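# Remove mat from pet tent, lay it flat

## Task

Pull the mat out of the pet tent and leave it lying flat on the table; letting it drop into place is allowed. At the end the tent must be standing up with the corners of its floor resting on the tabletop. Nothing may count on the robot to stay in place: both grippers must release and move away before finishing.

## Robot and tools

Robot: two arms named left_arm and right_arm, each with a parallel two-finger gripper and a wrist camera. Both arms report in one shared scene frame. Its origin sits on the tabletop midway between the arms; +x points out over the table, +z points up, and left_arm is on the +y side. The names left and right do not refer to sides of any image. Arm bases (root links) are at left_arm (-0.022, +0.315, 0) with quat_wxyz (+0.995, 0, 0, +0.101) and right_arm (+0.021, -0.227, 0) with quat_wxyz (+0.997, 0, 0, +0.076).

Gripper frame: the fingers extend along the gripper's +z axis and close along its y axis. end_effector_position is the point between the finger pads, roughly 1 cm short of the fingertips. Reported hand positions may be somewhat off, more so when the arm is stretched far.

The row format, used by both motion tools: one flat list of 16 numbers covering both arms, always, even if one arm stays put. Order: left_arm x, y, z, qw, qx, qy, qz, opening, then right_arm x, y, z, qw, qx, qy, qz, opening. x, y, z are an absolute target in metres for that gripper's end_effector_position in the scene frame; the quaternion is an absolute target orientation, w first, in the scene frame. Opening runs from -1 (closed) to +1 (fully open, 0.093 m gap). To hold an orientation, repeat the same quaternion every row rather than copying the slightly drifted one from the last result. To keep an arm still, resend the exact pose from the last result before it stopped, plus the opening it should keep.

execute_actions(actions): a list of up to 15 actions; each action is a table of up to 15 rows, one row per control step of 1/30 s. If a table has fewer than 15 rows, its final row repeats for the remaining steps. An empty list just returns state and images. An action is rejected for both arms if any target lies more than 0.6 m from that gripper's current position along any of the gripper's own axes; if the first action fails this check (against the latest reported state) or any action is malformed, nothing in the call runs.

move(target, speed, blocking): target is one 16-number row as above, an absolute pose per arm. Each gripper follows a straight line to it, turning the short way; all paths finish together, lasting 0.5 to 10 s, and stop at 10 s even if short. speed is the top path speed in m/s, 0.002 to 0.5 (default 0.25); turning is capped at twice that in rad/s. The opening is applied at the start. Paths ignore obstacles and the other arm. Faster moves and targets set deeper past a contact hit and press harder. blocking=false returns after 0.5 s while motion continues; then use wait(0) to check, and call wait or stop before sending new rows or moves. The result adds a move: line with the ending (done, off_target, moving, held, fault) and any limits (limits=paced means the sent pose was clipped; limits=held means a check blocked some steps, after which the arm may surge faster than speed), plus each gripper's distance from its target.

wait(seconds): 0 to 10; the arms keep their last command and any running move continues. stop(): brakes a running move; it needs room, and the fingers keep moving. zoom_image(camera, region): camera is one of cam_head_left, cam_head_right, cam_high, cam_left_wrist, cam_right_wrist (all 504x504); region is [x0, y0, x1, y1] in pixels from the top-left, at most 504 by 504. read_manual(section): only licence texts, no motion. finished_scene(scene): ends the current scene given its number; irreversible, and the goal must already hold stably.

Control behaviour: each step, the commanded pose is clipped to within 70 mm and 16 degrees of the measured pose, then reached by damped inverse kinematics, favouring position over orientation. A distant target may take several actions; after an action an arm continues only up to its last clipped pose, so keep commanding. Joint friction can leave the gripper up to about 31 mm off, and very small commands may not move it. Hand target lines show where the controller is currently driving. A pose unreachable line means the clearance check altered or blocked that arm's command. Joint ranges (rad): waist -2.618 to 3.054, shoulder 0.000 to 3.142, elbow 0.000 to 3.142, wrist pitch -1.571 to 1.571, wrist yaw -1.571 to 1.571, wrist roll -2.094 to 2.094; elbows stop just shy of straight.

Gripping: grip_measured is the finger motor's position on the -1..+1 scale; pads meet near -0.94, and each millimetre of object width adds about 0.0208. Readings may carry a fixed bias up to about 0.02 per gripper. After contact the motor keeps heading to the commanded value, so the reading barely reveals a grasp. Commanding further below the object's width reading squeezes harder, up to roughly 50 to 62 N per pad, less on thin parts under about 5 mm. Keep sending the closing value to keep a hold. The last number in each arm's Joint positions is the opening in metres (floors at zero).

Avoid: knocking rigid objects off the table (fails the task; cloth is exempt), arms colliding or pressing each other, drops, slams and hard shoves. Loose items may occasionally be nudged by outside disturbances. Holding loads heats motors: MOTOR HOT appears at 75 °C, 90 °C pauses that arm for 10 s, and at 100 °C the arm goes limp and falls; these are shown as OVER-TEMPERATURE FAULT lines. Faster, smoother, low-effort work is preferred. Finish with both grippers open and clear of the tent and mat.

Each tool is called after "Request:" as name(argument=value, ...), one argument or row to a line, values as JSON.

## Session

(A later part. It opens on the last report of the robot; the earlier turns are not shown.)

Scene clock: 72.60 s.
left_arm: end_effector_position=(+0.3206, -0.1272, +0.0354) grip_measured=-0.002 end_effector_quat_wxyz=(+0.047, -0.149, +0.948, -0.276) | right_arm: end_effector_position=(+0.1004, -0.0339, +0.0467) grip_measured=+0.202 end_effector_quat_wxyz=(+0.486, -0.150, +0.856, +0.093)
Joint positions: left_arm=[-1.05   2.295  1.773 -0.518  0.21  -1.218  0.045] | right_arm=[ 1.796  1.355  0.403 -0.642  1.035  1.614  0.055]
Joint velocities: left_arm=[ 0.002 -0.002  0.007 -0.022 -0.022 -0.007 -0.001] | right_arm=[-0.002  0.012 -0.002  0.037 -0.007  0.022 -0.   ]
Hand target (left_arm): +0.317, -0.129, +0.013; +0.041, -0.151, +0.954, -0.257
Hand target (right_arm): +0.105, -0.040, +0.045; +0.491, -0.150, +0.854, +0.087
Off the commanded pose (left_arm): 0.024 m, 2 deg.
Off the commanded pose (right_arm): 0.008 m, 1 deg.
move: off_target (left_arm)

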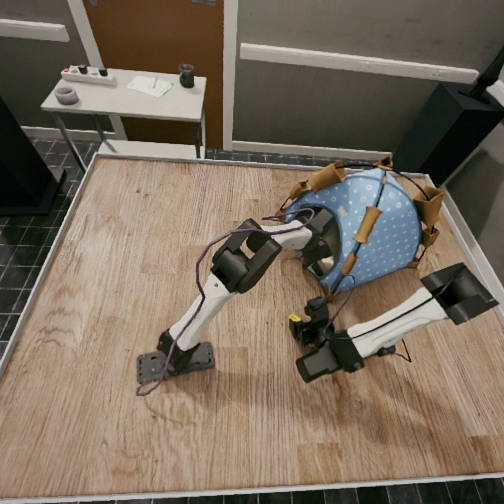

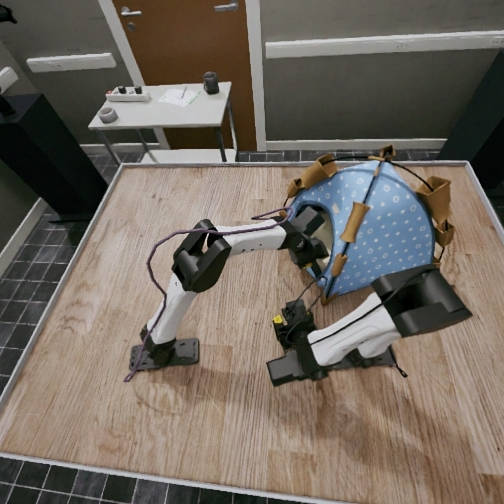

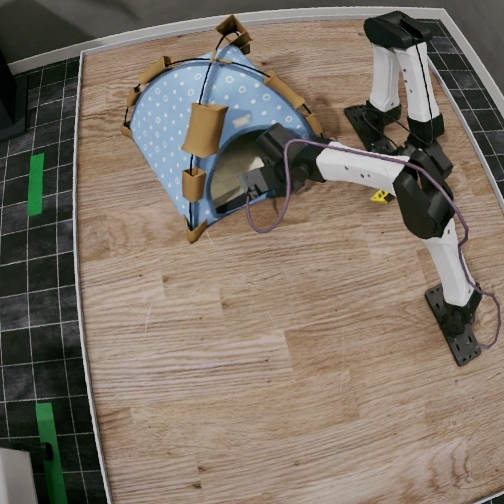

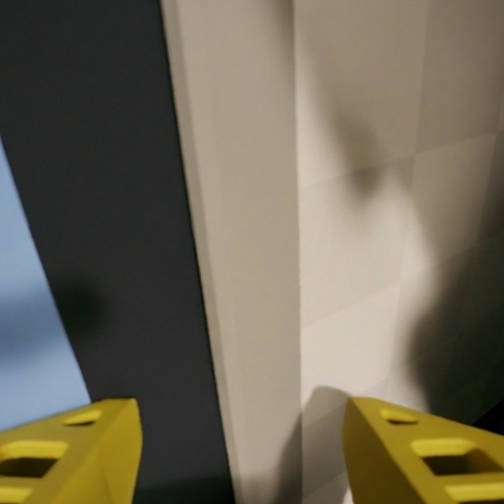

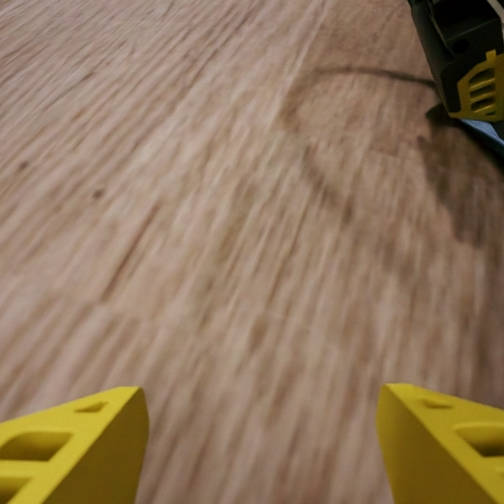

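Request:
move(
  target=[0.32,-0.14,0.012,0.06,-0.144,0.912,-0.378,-0.3,0.105,-0.04,0.045,0.49,-0.15,0.853,0.087,0.2],
  speed=0.1,
)

Request:
move(
  target=[0.323,-0.152,-0.005,0.06,-0.144,0.912,-0.378,-1,0.105,-0.04,0.045,0.49,-0.15,0.853,0.087,0.2],
  speed=0.1,
)

Scene clock: 77.33 s.
left_arm: end_effector_position=(+0.3293, -0.1495, +0.0359) grip_measured=-0.299 end_effector_quat_wxyz=(+0.074, -0.139, +0.904, -0.398) | right_arm: end_effector_position=(+0.1004, -0.0339, +0.0467) grip_measured=+0.202 end_effector_quat_wxyz=(+0.486, -0.150, +0.856, +0.093)
Joint positions: left_arm=[-1.042  2.262  1.544 -0.059  0.289 -1.266  0.031] | right_arm=[ 1.796  1.355  0.403 -0.642  1.035  1.614  0.055]
Joint velocities: left_arm=[-0.007 -0.002 -0.022 -0.007  0.022  0.007 -0.001] | right_arm=[-0.012 -0.012 -0.012  0.037 -0.051 -0.007 -0.001]
Hand target (left_arm): +0.320, -0.140, +0.013; +0.059, -0.145, +0.912, -0.378
Hand target (right_arm): +0.105, -0.040, +0.045; +0.491, -0.150, +0.854, +0.087
Off the commanded pose (left_arm): 0.027 m, 3 deg.
Off the commanded pose (right_arm): 0.008 m, 1 deg.
move: off_target (left_arm)

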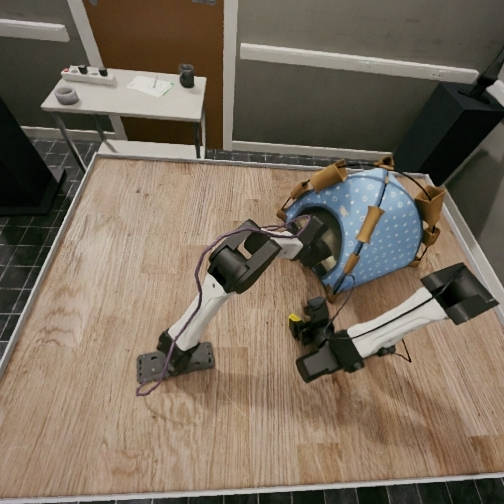

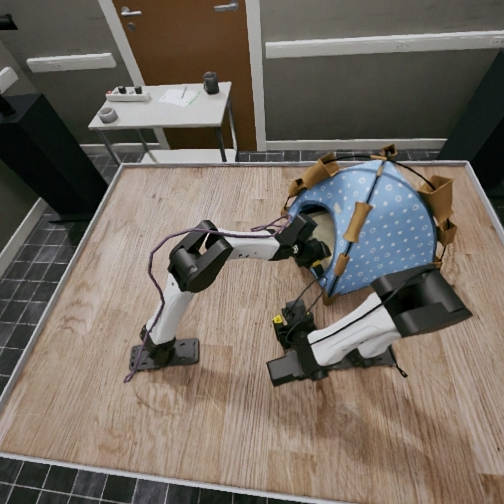

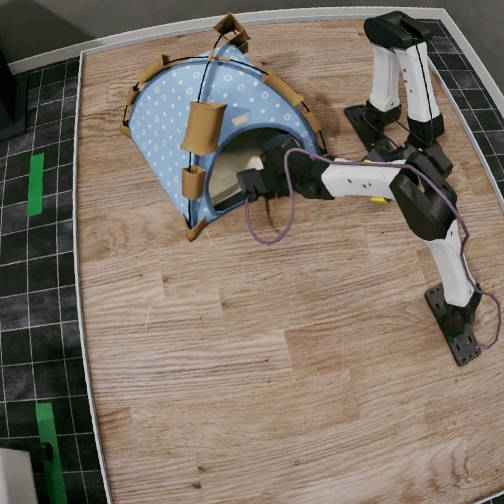

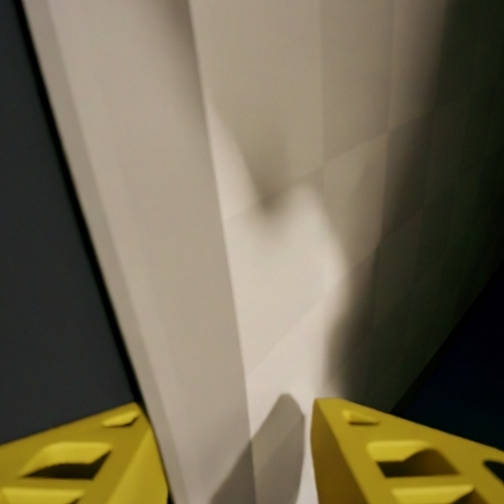

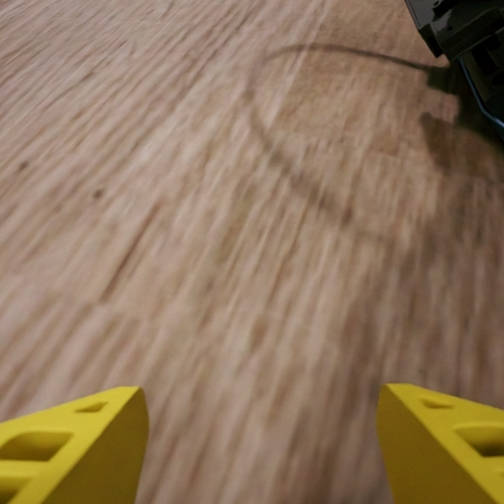

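Scene clock: 78.07 s.
left_arm: end_effector_position=(+0.3320, -0.1537, +0.0276) grip_measured=-0.958 end_effector_quat_wxyz=(+0.075, -0.139, +0.900, -0.406) | right_arm: end_effector_position=(+0.1004, -0.0339, +0.0467) grip_measured=+0.202 end_effector_quat_wxyz=(+0.486, -0.150, +0.856, +0.093)
Joint positions: left_arm=[-1.042  2.291  1.544 -0.014  0.292 -1.274  0.   ] | right_arm=[ 1.796  1.355  0.403 -0.642  1.035  1.614  0.055]
Joint velocities: left_arm=[-0.002 -0.012  0.007  0.066  0.037  0.007  0.   ] | right_arm=[-0.012 -0.042  0.002 -0.037 -0.051 -0.037 -0.   ]
Hand target (left_arm): +0.322, -0.151, -0.004; +0.060, -0.144, +0.913, -0.378
Hand target (right_arm): +0.105, -0.040, +0.045; +0.491, -0.150, +0.854, +0.087
Off the commanded pose (left_arm): 0.034 m, 4 deg.
Off the commanded pose (right_arm): 0.008 m, 1 deg.
move: off_target (left_arm)

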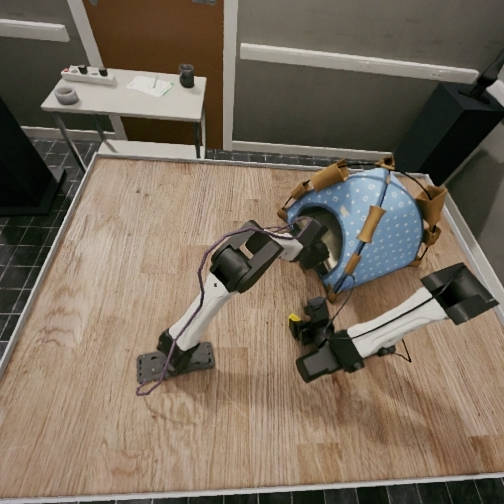

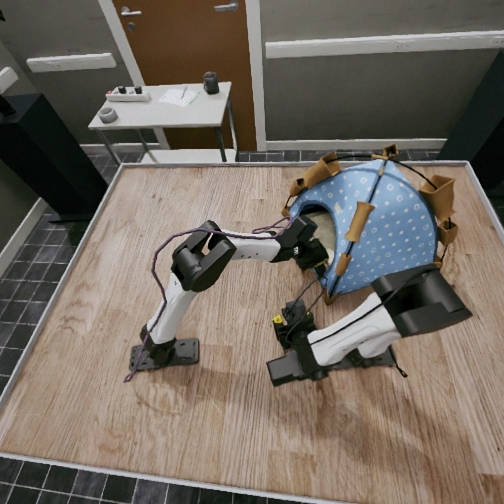

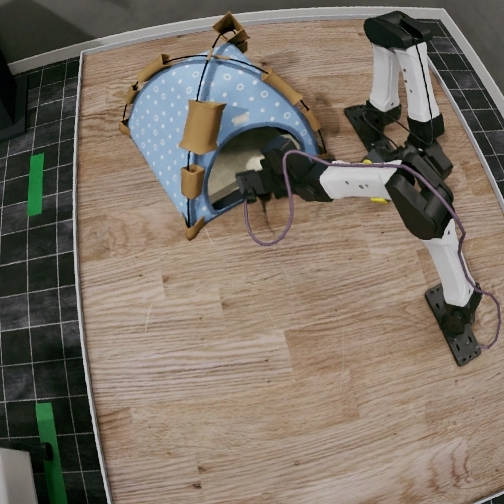

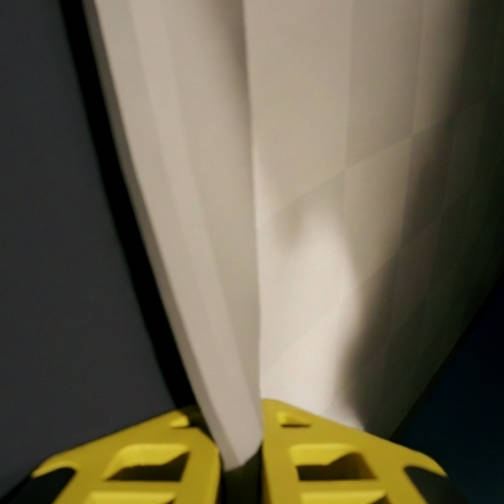

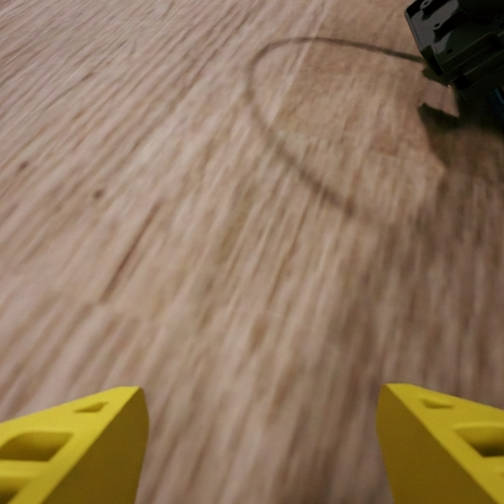

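Held.

Request:
move(
  target=[0.325,-0.145,0.09,0.06,-0.144,0.912,-0.378,-1,0.105,-0.04,0.045,0.49,-0.15,0.853,0.087,0.2],
  speed=0.15,
)

Request:
move(
  target=[0.31,0,0.09,0.06,-0.144,0.912,-0.378,-1,0.105,-0.04,0.045,0.49,-0.15,0.853,0.087,0.2],
  speed=0.15,
)

Scene clock: 81.70 s.
left_arm: end_effector_position=(+0.3194, -0.1400, +0.0699) grip_measured=-0.958 end_effector_quat_wxyz=(+0.048, -0.150, +0.918, -0.364) | right_arm: end_effector_position=(+0.1004, -0.0339, +0.0467) grip_measured=+0.202 end_effector_quat_wxyz=(+0.486, -0.150, +0.856, +0.093)
Joint positions: left_arm=[-1.042  2.197  1.643 -0.314  0.294 -1.272  0.   ] | right_arm=[ 1.796  1.355  0.403 -0.642  1.035  1.614  0.055]
Joint velocities: left_arm=[-0.007 -0.007 -0.002 -0.007 -0.022  0.007  0.   ] | right_arm=[ 0.007 -0.007  0.012  0.051 -0.007  0.066 -0.001]
Hand target (left_arm): +0.324, -0.144, +0.090; +0.060, -0.144, +0.912, -0.378
Hand target (right_arm): +0.105, -0.040, +0.045; +0.491, -0.150, +0.854, +0.087
Off the commanded pose (left_arm): 0.021 m, 2 deg.
Off the commanded pose (right_arm): 0.008 m, 1 deg.
move: off_target (left_arm)

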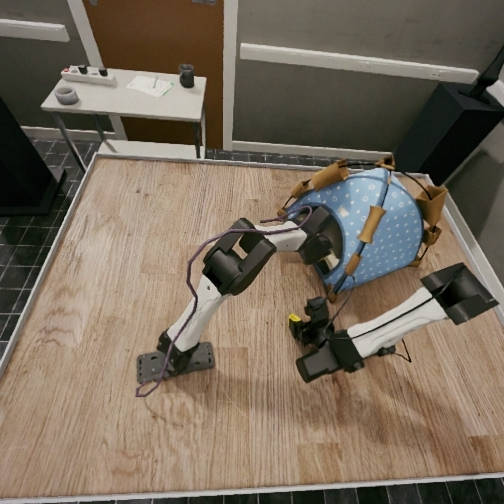

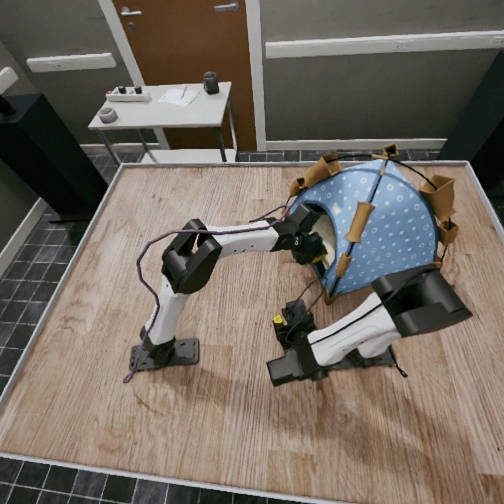

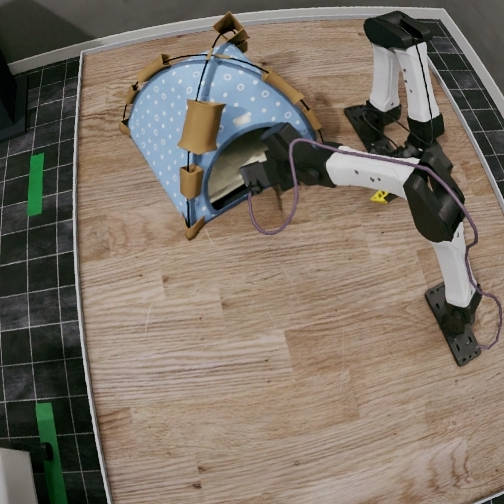

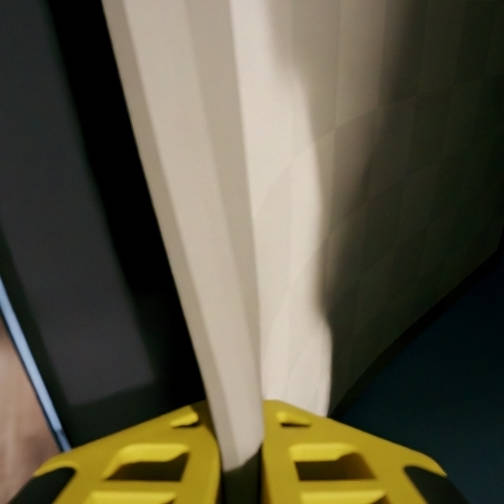

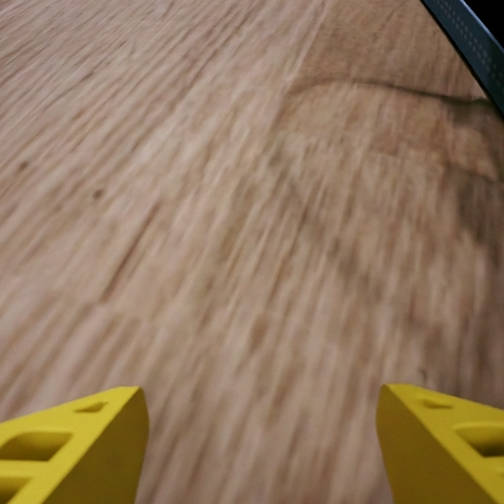

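Scene clock: 83.13 s.
left_arm: end_effector_position=(+0.3113, -0.0025, +0.0826) grip_measured=-0.958 end_effector_quat_wxyz=(+0.057, -0.148, +0.916, -0.368) | right_arm: end_effector_position=(+0.1004, -0.0339, +0.0467) grip_measured=+0.202 end_effector_quat_wxyz=(+0.486, -0.150, +0.856, +0.093)
Joint positions: left_arm=[-0.808  1.832  1.16  -0.248  0.432 -1.075  0.   ] | right_arm=[ 1.796  1.355  0.403 -0.642  1.035  1.614  0.055]
Joint velocities: left_arm=[ 0.002  0.007 -0.017 -0.022 -0.007  0.051  0.   ] | right_arm=[ 0.002  0.012 -0.012 -0.007  0.022  0.007 -0.   ]
Hand target (left_arm): +0.308, +0.001, +0.088; +0.061, -0.143, +0.914, -0.375
Hand target (right_arm): +0.105, -0.040, +0.045; +0.491, -0.150, +0.854, +0.087
Off the commanded pose (left_arm): 0.008 m, 1 deg.
Off the commanded pose (right_arm): 0.008 m, 1 deg.
move: done

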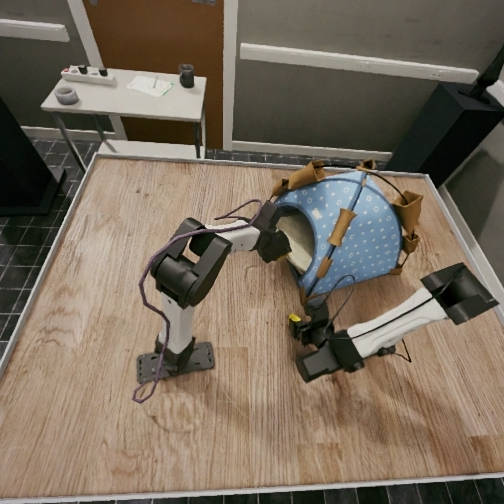

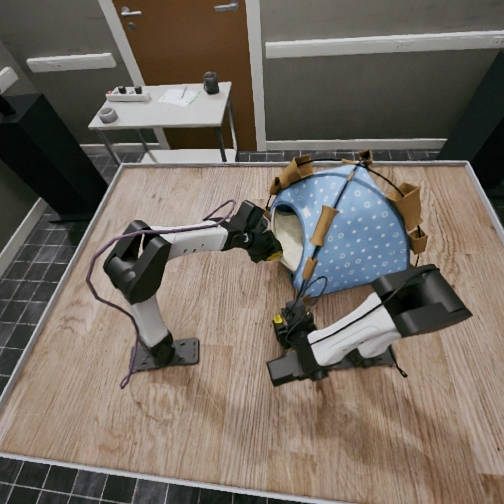

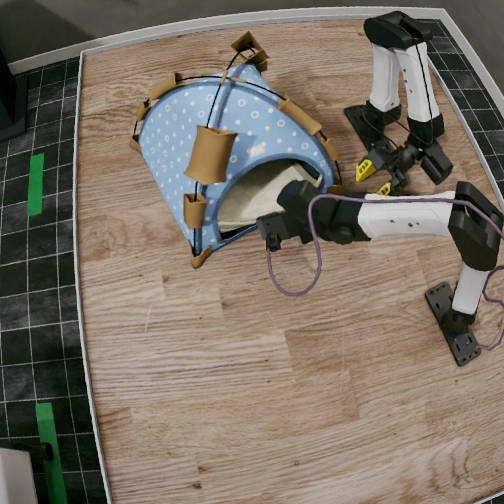

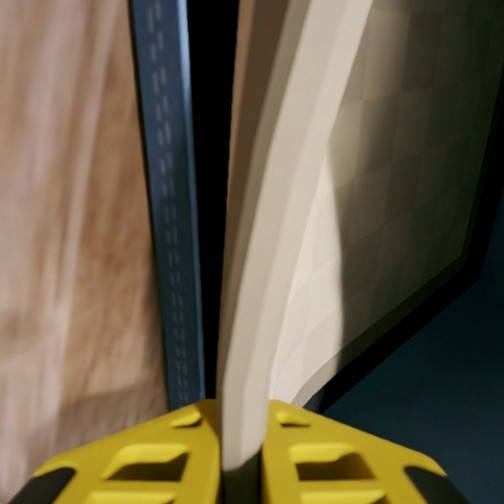

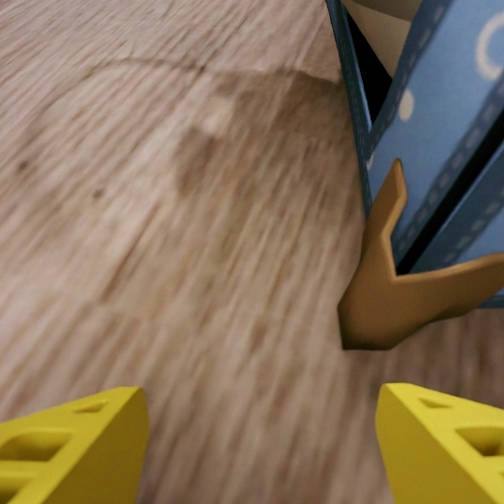

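Corner is ~3 cm further to -y than in the recipe.

Request:
move(
  target=[0.31,0,0.09,0.06,-0.144,0.912,-0.378,-1,0.125,-0.07,0.04,0.49,-0.15,0.853,0.087,0.2],
)

Request:
move(
  target=[0.31,0,0.09,0.06,-0.144,0.912,-0.378,-1,0.175,-0.05,0.02,0.49,-0.15,0.853,0.087,0.2],
  speed=0.15,
)

Scene clock: 86.30 s.
left_arm: end_effector_position=(+0.3106, -0.0031, +0.0830) grip_measured=-0.958 end_effector_quat_wxyz=(+0.055, -0.146, +0.916, -0.370) | right_arm: end_effector_position=(+0.1225, -0.0647, +0.0431) grip_measured=+0.202 end_effector_quat_wxyz=(+0.488, -0.148, +0.855, +0.092)
Joint positions: left_arm=[-0.808  1.832  1.16  -0.248  0.438 -1.072  0.   ] | right_arm=[ 1.721  1.131  0.253 -0.598  1.037  1.476  0.055]
Joint velocities: left_arm=[-0.002  0.002  0.012 -0.007  0.051  0.007  0.   ] | right_arm=[-0.022 -0.002 -0.002  0.037 -0.007 -0.066  0.001]
Hand target (left_arm): +0.310, -0.000, +0.090; +0.060, -0.144, +0.913, -0.378
Hand target (right_arm): +0.126, -0.070, +0.041; +0.492, -0.149, +0.853, +0.086
Off the commanded pose (left_arm): 0.008 m, 1 deg.
Off the commanded pose (right_arm): 0.007 m, 1 deg.
move: done

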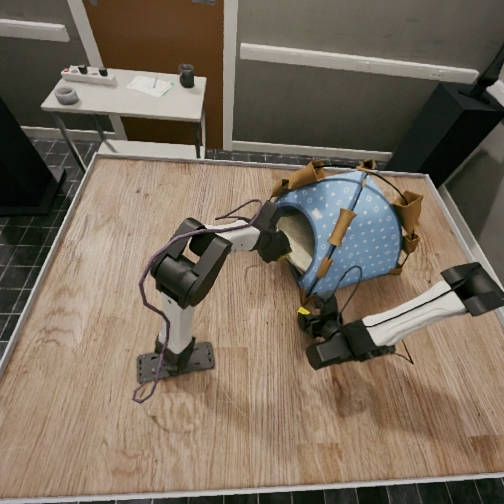

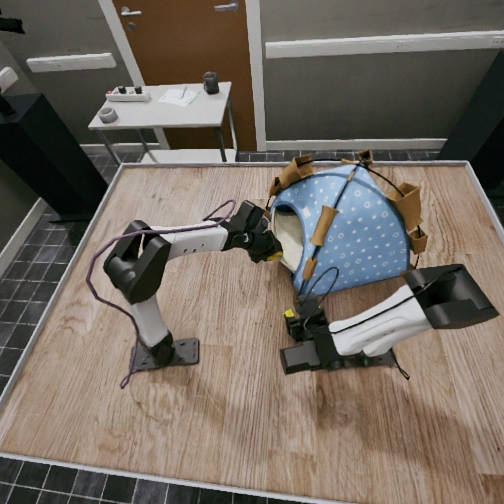

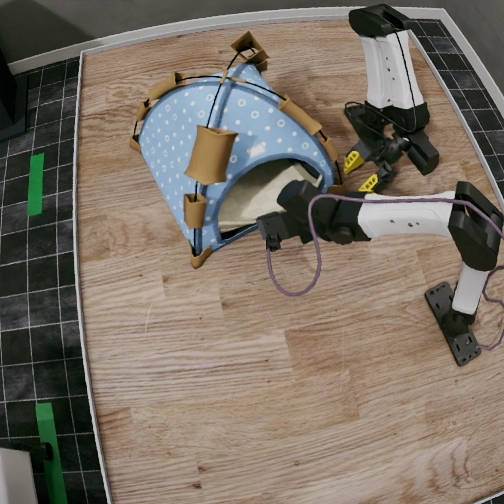

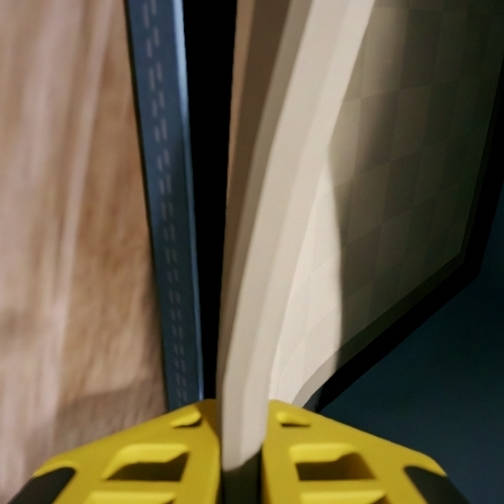

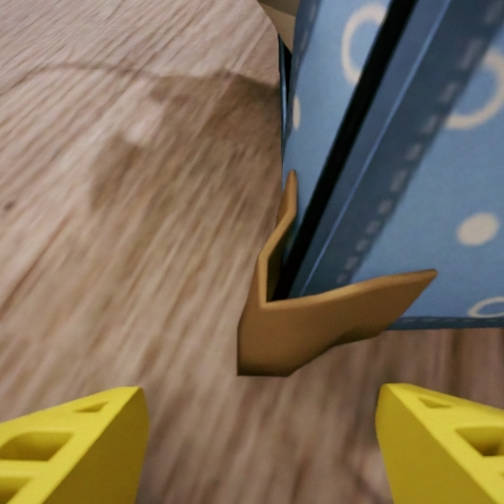

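Scene clock: 87.83 s.
left_arm: end_effector_position=(+0.3106, -0.0031, +0.0830) grip_measured=-0.958 end_effector_quat_wxyz=(+0.055, -0.146, +0.916, -0.370) | right_arm: end_effector_position=(+0.1792, -0.0435, +0.0333) grip_measured=+0.202 end_effector_quat_wxyz=(+0.507, -0.136, +0.846, +0.094)
Joint positions: left_arm=[-0.808  1.832  1.16  -0.248  0.438 -1.072  0.   ] | right_arm=[1.287 1.184 0.092 0.234 0.904 0.762 0.055]
Joint velocities: left_arm=[ 0.007 -0.002 -0.022  0.081  0.051 -0.051  0.   ] | right_arm=[ 0.012  0.012 -0.007  0.007 -0.037 -0.037 -0.   ]
Hand target (left_arm): +0.310, -0.000, +0.090; +0.060, -0.144, +0.913, -0.378
Hand target (right_arm): +0.177, -0.050, +0.022; +0.495, -0.149, +0.852, +0.083
Off the commanded pose (left_arm): 0.008 m, 1 deg.
Off the commanded pose (right_arm): 0.015 m, 3 deg.
move: off_target (right_arm)

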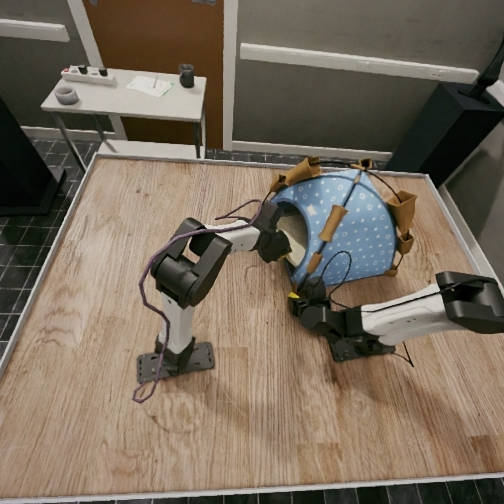

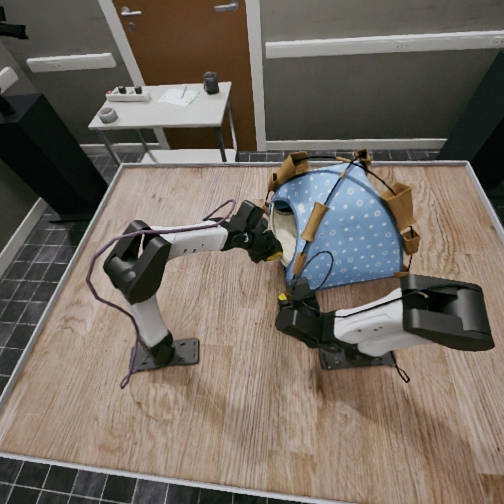

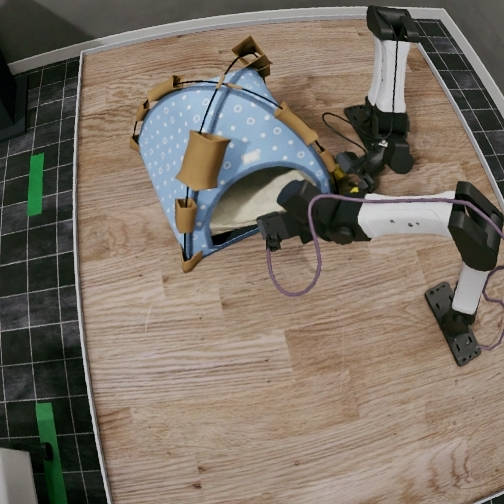

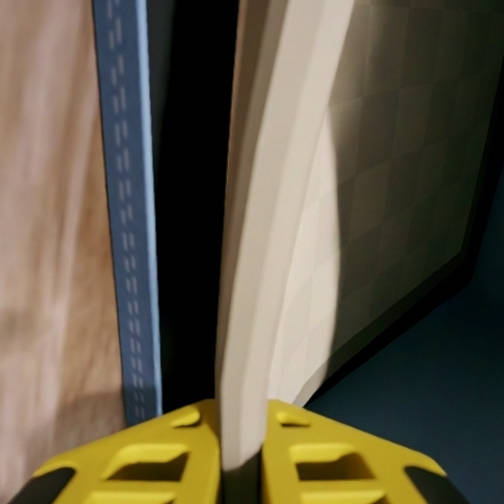

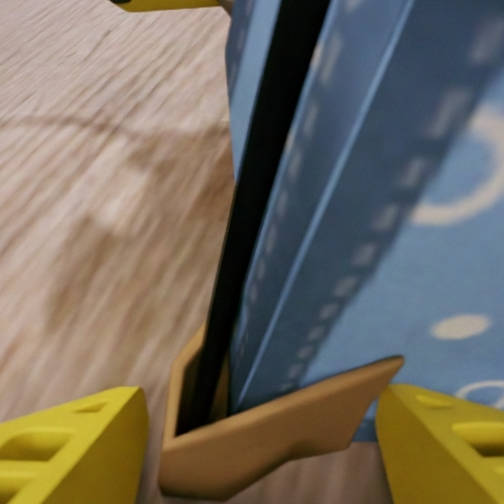

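Request:
move(
  target=[0.35,0.01,0.09,0.06,-0.144,0.912,-0.378,-1,0.185,-0.03,0.015,0.49,-0.15,0.853,0.087,-0.9],
  speed=0.1,
)

Request:
move(
  target=[0.36,0.15,0.09,0.06,-0.144,0.912,-0.378,-1,0.185,-0.03,0.015,0.49,-0.15,0.853,0.087,-0.9],
  speed=0.12,
)

Request:
move(
  target=[0.3,0.36,0.08,0.04,-0.1,0.95,-0.28,-1,0.185,-0.03,0.015,0.49,-0.15,0.853,0.087,-0.9],
  speed=0.15,
)

Scene clock: 91.53 s.
left_arm: end_effector_position=(+0.3412, +0.0138, +0.0846) grip_measured=-0.958 end_effector_quat_wxyz=(+0.055, -0.148, +0.915, -0.371) | right_arm: end_effector_position=(+0.1905, -0.0299, +0.0340) grip_measured=-0.866 end_effector_quat_wxyz=(+0.523, -0.108, +0.839, +0.104)
Joint positions: left_arm=[-0.725  1.891  1.251 -0.31   0.487 -1.004  0.   ] | right_arm=[1.251 1.35  0.112 0.45  0.919 0.744 0.004]
Joint velocities: left_arm=[-0.007  0.017  0.007 -0.007 -0.037  0.037  0.   ] | right_arm=[ 0.007  0.002 -0.007 -0.11  -0.007  0.007 -0.   ]
Hand target (left_arm): +0.350, +0.012, +0.090; +0.061, -0.144, +0.913, -0.377
Hand target (right_arm): +0.184, -0.031, +0.016; +0.491, -0.149, +0.854, +0.087
Off the commanded pose (left_arm): 0.011 m, 1 deg.
Off the commanded pose (right_arm): 0.020 m, 7 deg.
move: off_target (left_arm, right_arm)

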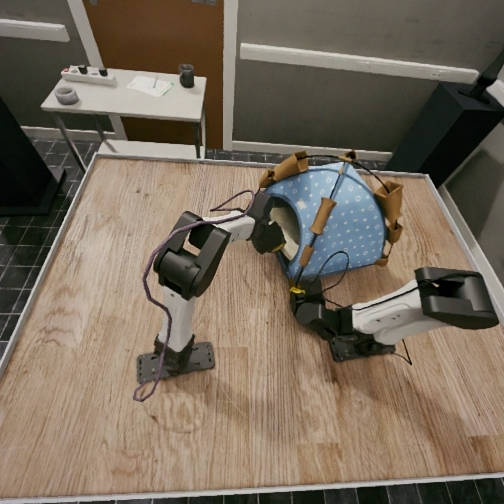

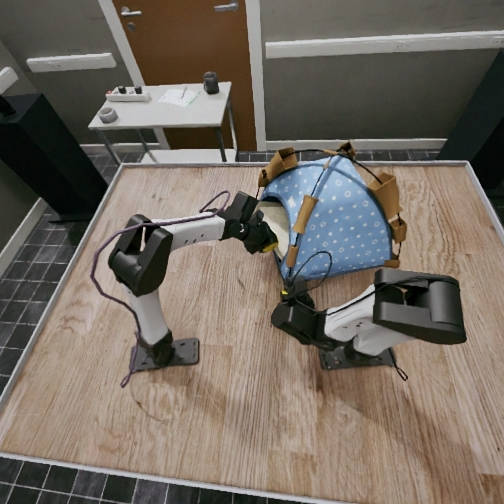

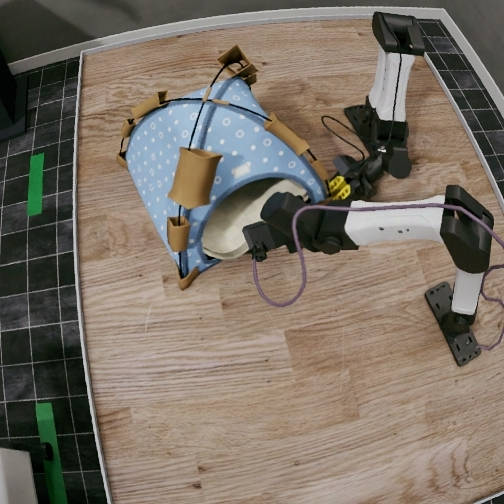

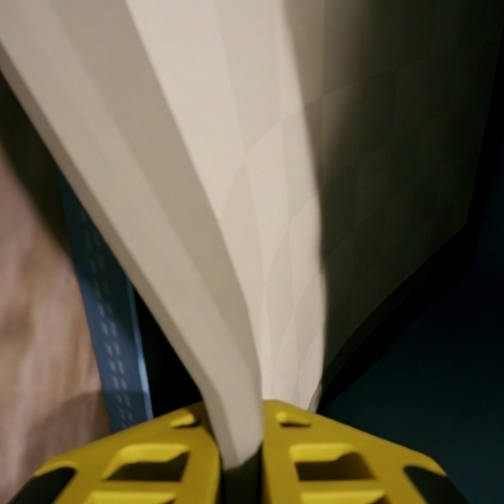

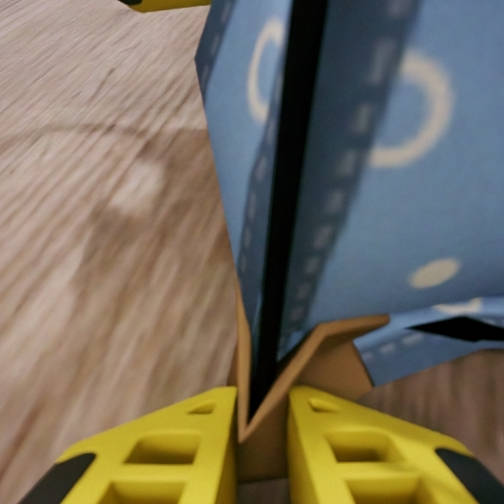

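Scene clock: 93.17 s.
left_arm: end_effector_position=(+0.3551, +0.1491, +0.0772) grip_measured=-0.958 end_effector_quat_wxyz=(+0.044, -0.147, +0.917, -0.369) | right_arm: end_effector_position=(+0.1905, -0.0292, +0.0345) grip_measured=-0.866 end_effector_quat_wxyz=(+0.524, -0.111, +0.838, +0.104)
Joint positions: left_arm=[-0.356  1.842  1.194 -0.544  0.677 -0.608  0.   ] | right_arm=[1.251 1.35  0.112 0.454 0.918 0.735 0.004]
Joint velocities: left_arm=[ 0.007  0.002 -0.007 -0.022 -0.095  0.051  0.   ] | right_arm=[ 0.007  0.012 -0.002  0.066 -0.007  0.037 -0.   ]
Hand target (left_arm): +0.358, +0.152, +0.088; +0.060, -0.143, +0.915, -0.373
Hand target (right_arm): +0.184, -0.031, +0.016; +0.491, -0.150, +0.854, +0.088
Off the commanded pose (left_arm): 0.014 m, 2 deg.
Off the commanded pose (right_arm): 0.020 m, 6 deg.
move: off_target (left_arm, right_arm)

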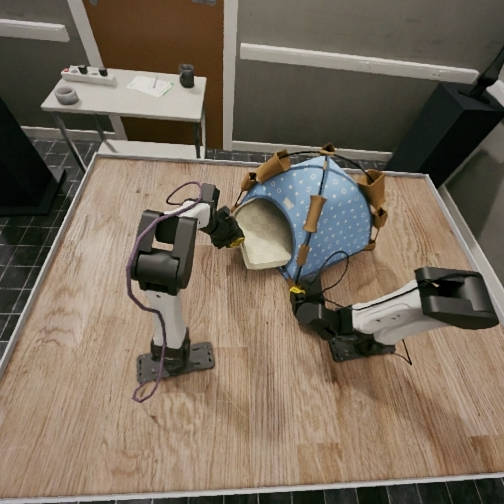

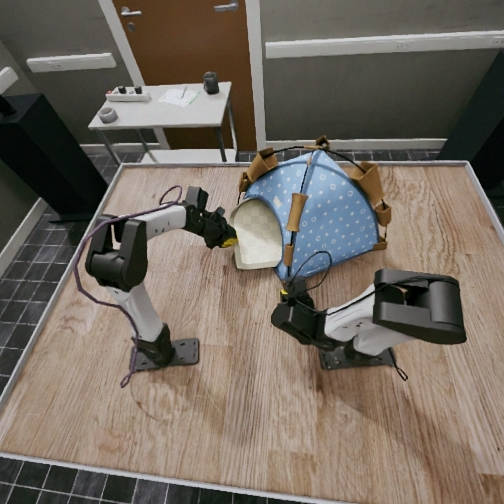

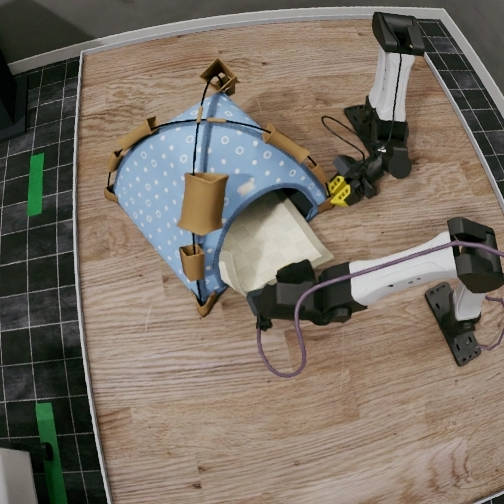

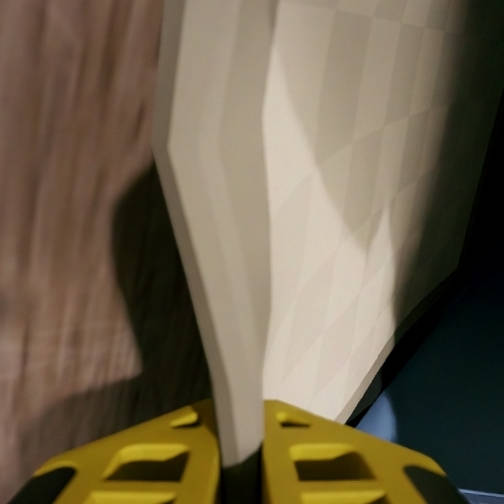

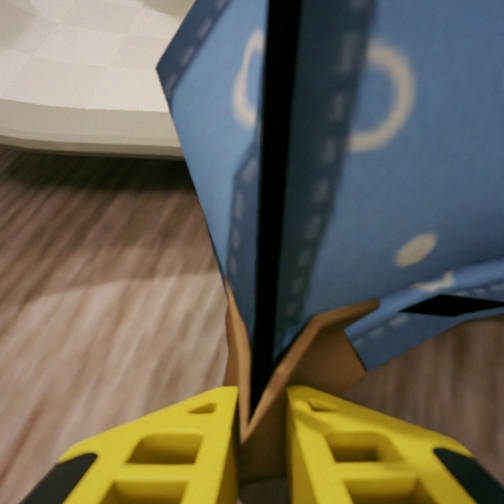

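Scene clock: 95.20 s.
left_arm: end_effector_position=(+0.2888, +0.3572, +0.0793) grip_measured=-0.958 end_effector_quat_wxyz=(+0.038, -0.099, +0.955, -0.277) | right_arm: end_effector_position=(+0.1905, -0.0268, +0.0361) grip_measured=-0.885 end_effector_quat_wxyz=(+0.525, -0.113, +0.836, +0.109)
Joint positions: left_arm=[ 0.222  1.821  1.281 -1.147  0.556  0.251  0.   ] | right_arm=[1.251 1.35  0.112 0.47  0.914 0.723 0.003]
Joint velocities: left_arm=[-0.007 -0.002 -0.002  0.022  0.037 -0.007  0.   ] | right_arm=[-0.007  0.017 -0.017 -0.037  0.081  0.007 -0.001]
Hand target (left_arm): +0.294, +0.362, +0.078; +0.036, -0.099, +0.956, -0.273
Hand target (right_arm): +0.184, -0.032, +0.017; +0.491, -0.149, +0.854, +0.088
Off the commanded pose (left_arm): 0.012 m, 1 deg.
Off the commanded pose (right_arm): 0.022 m, 7 deg.
move: off_target (left_arm, right_arm)

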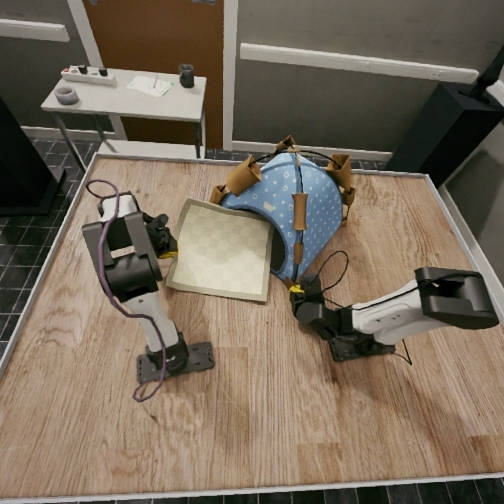

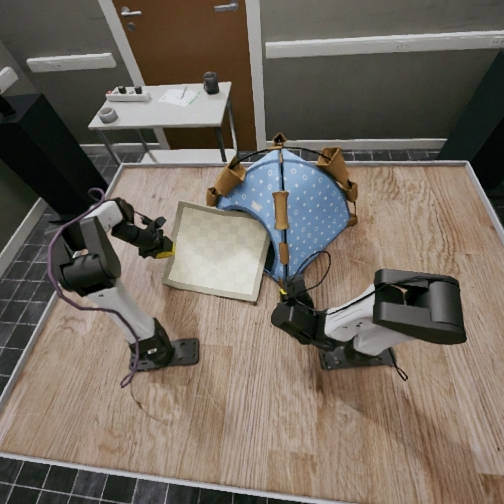

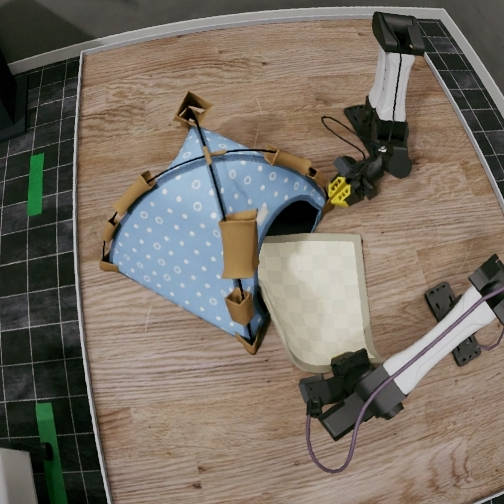

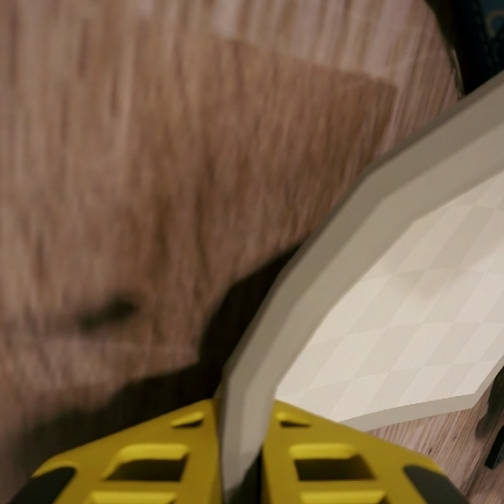

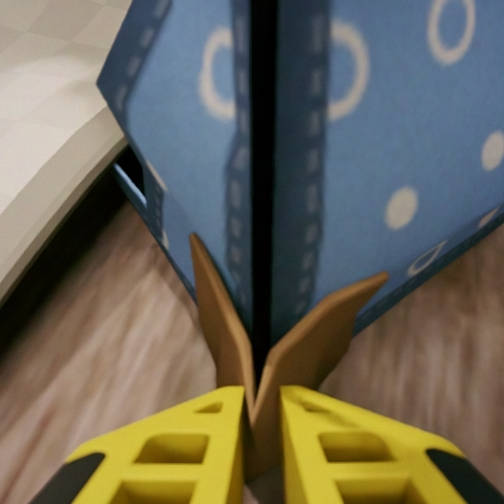

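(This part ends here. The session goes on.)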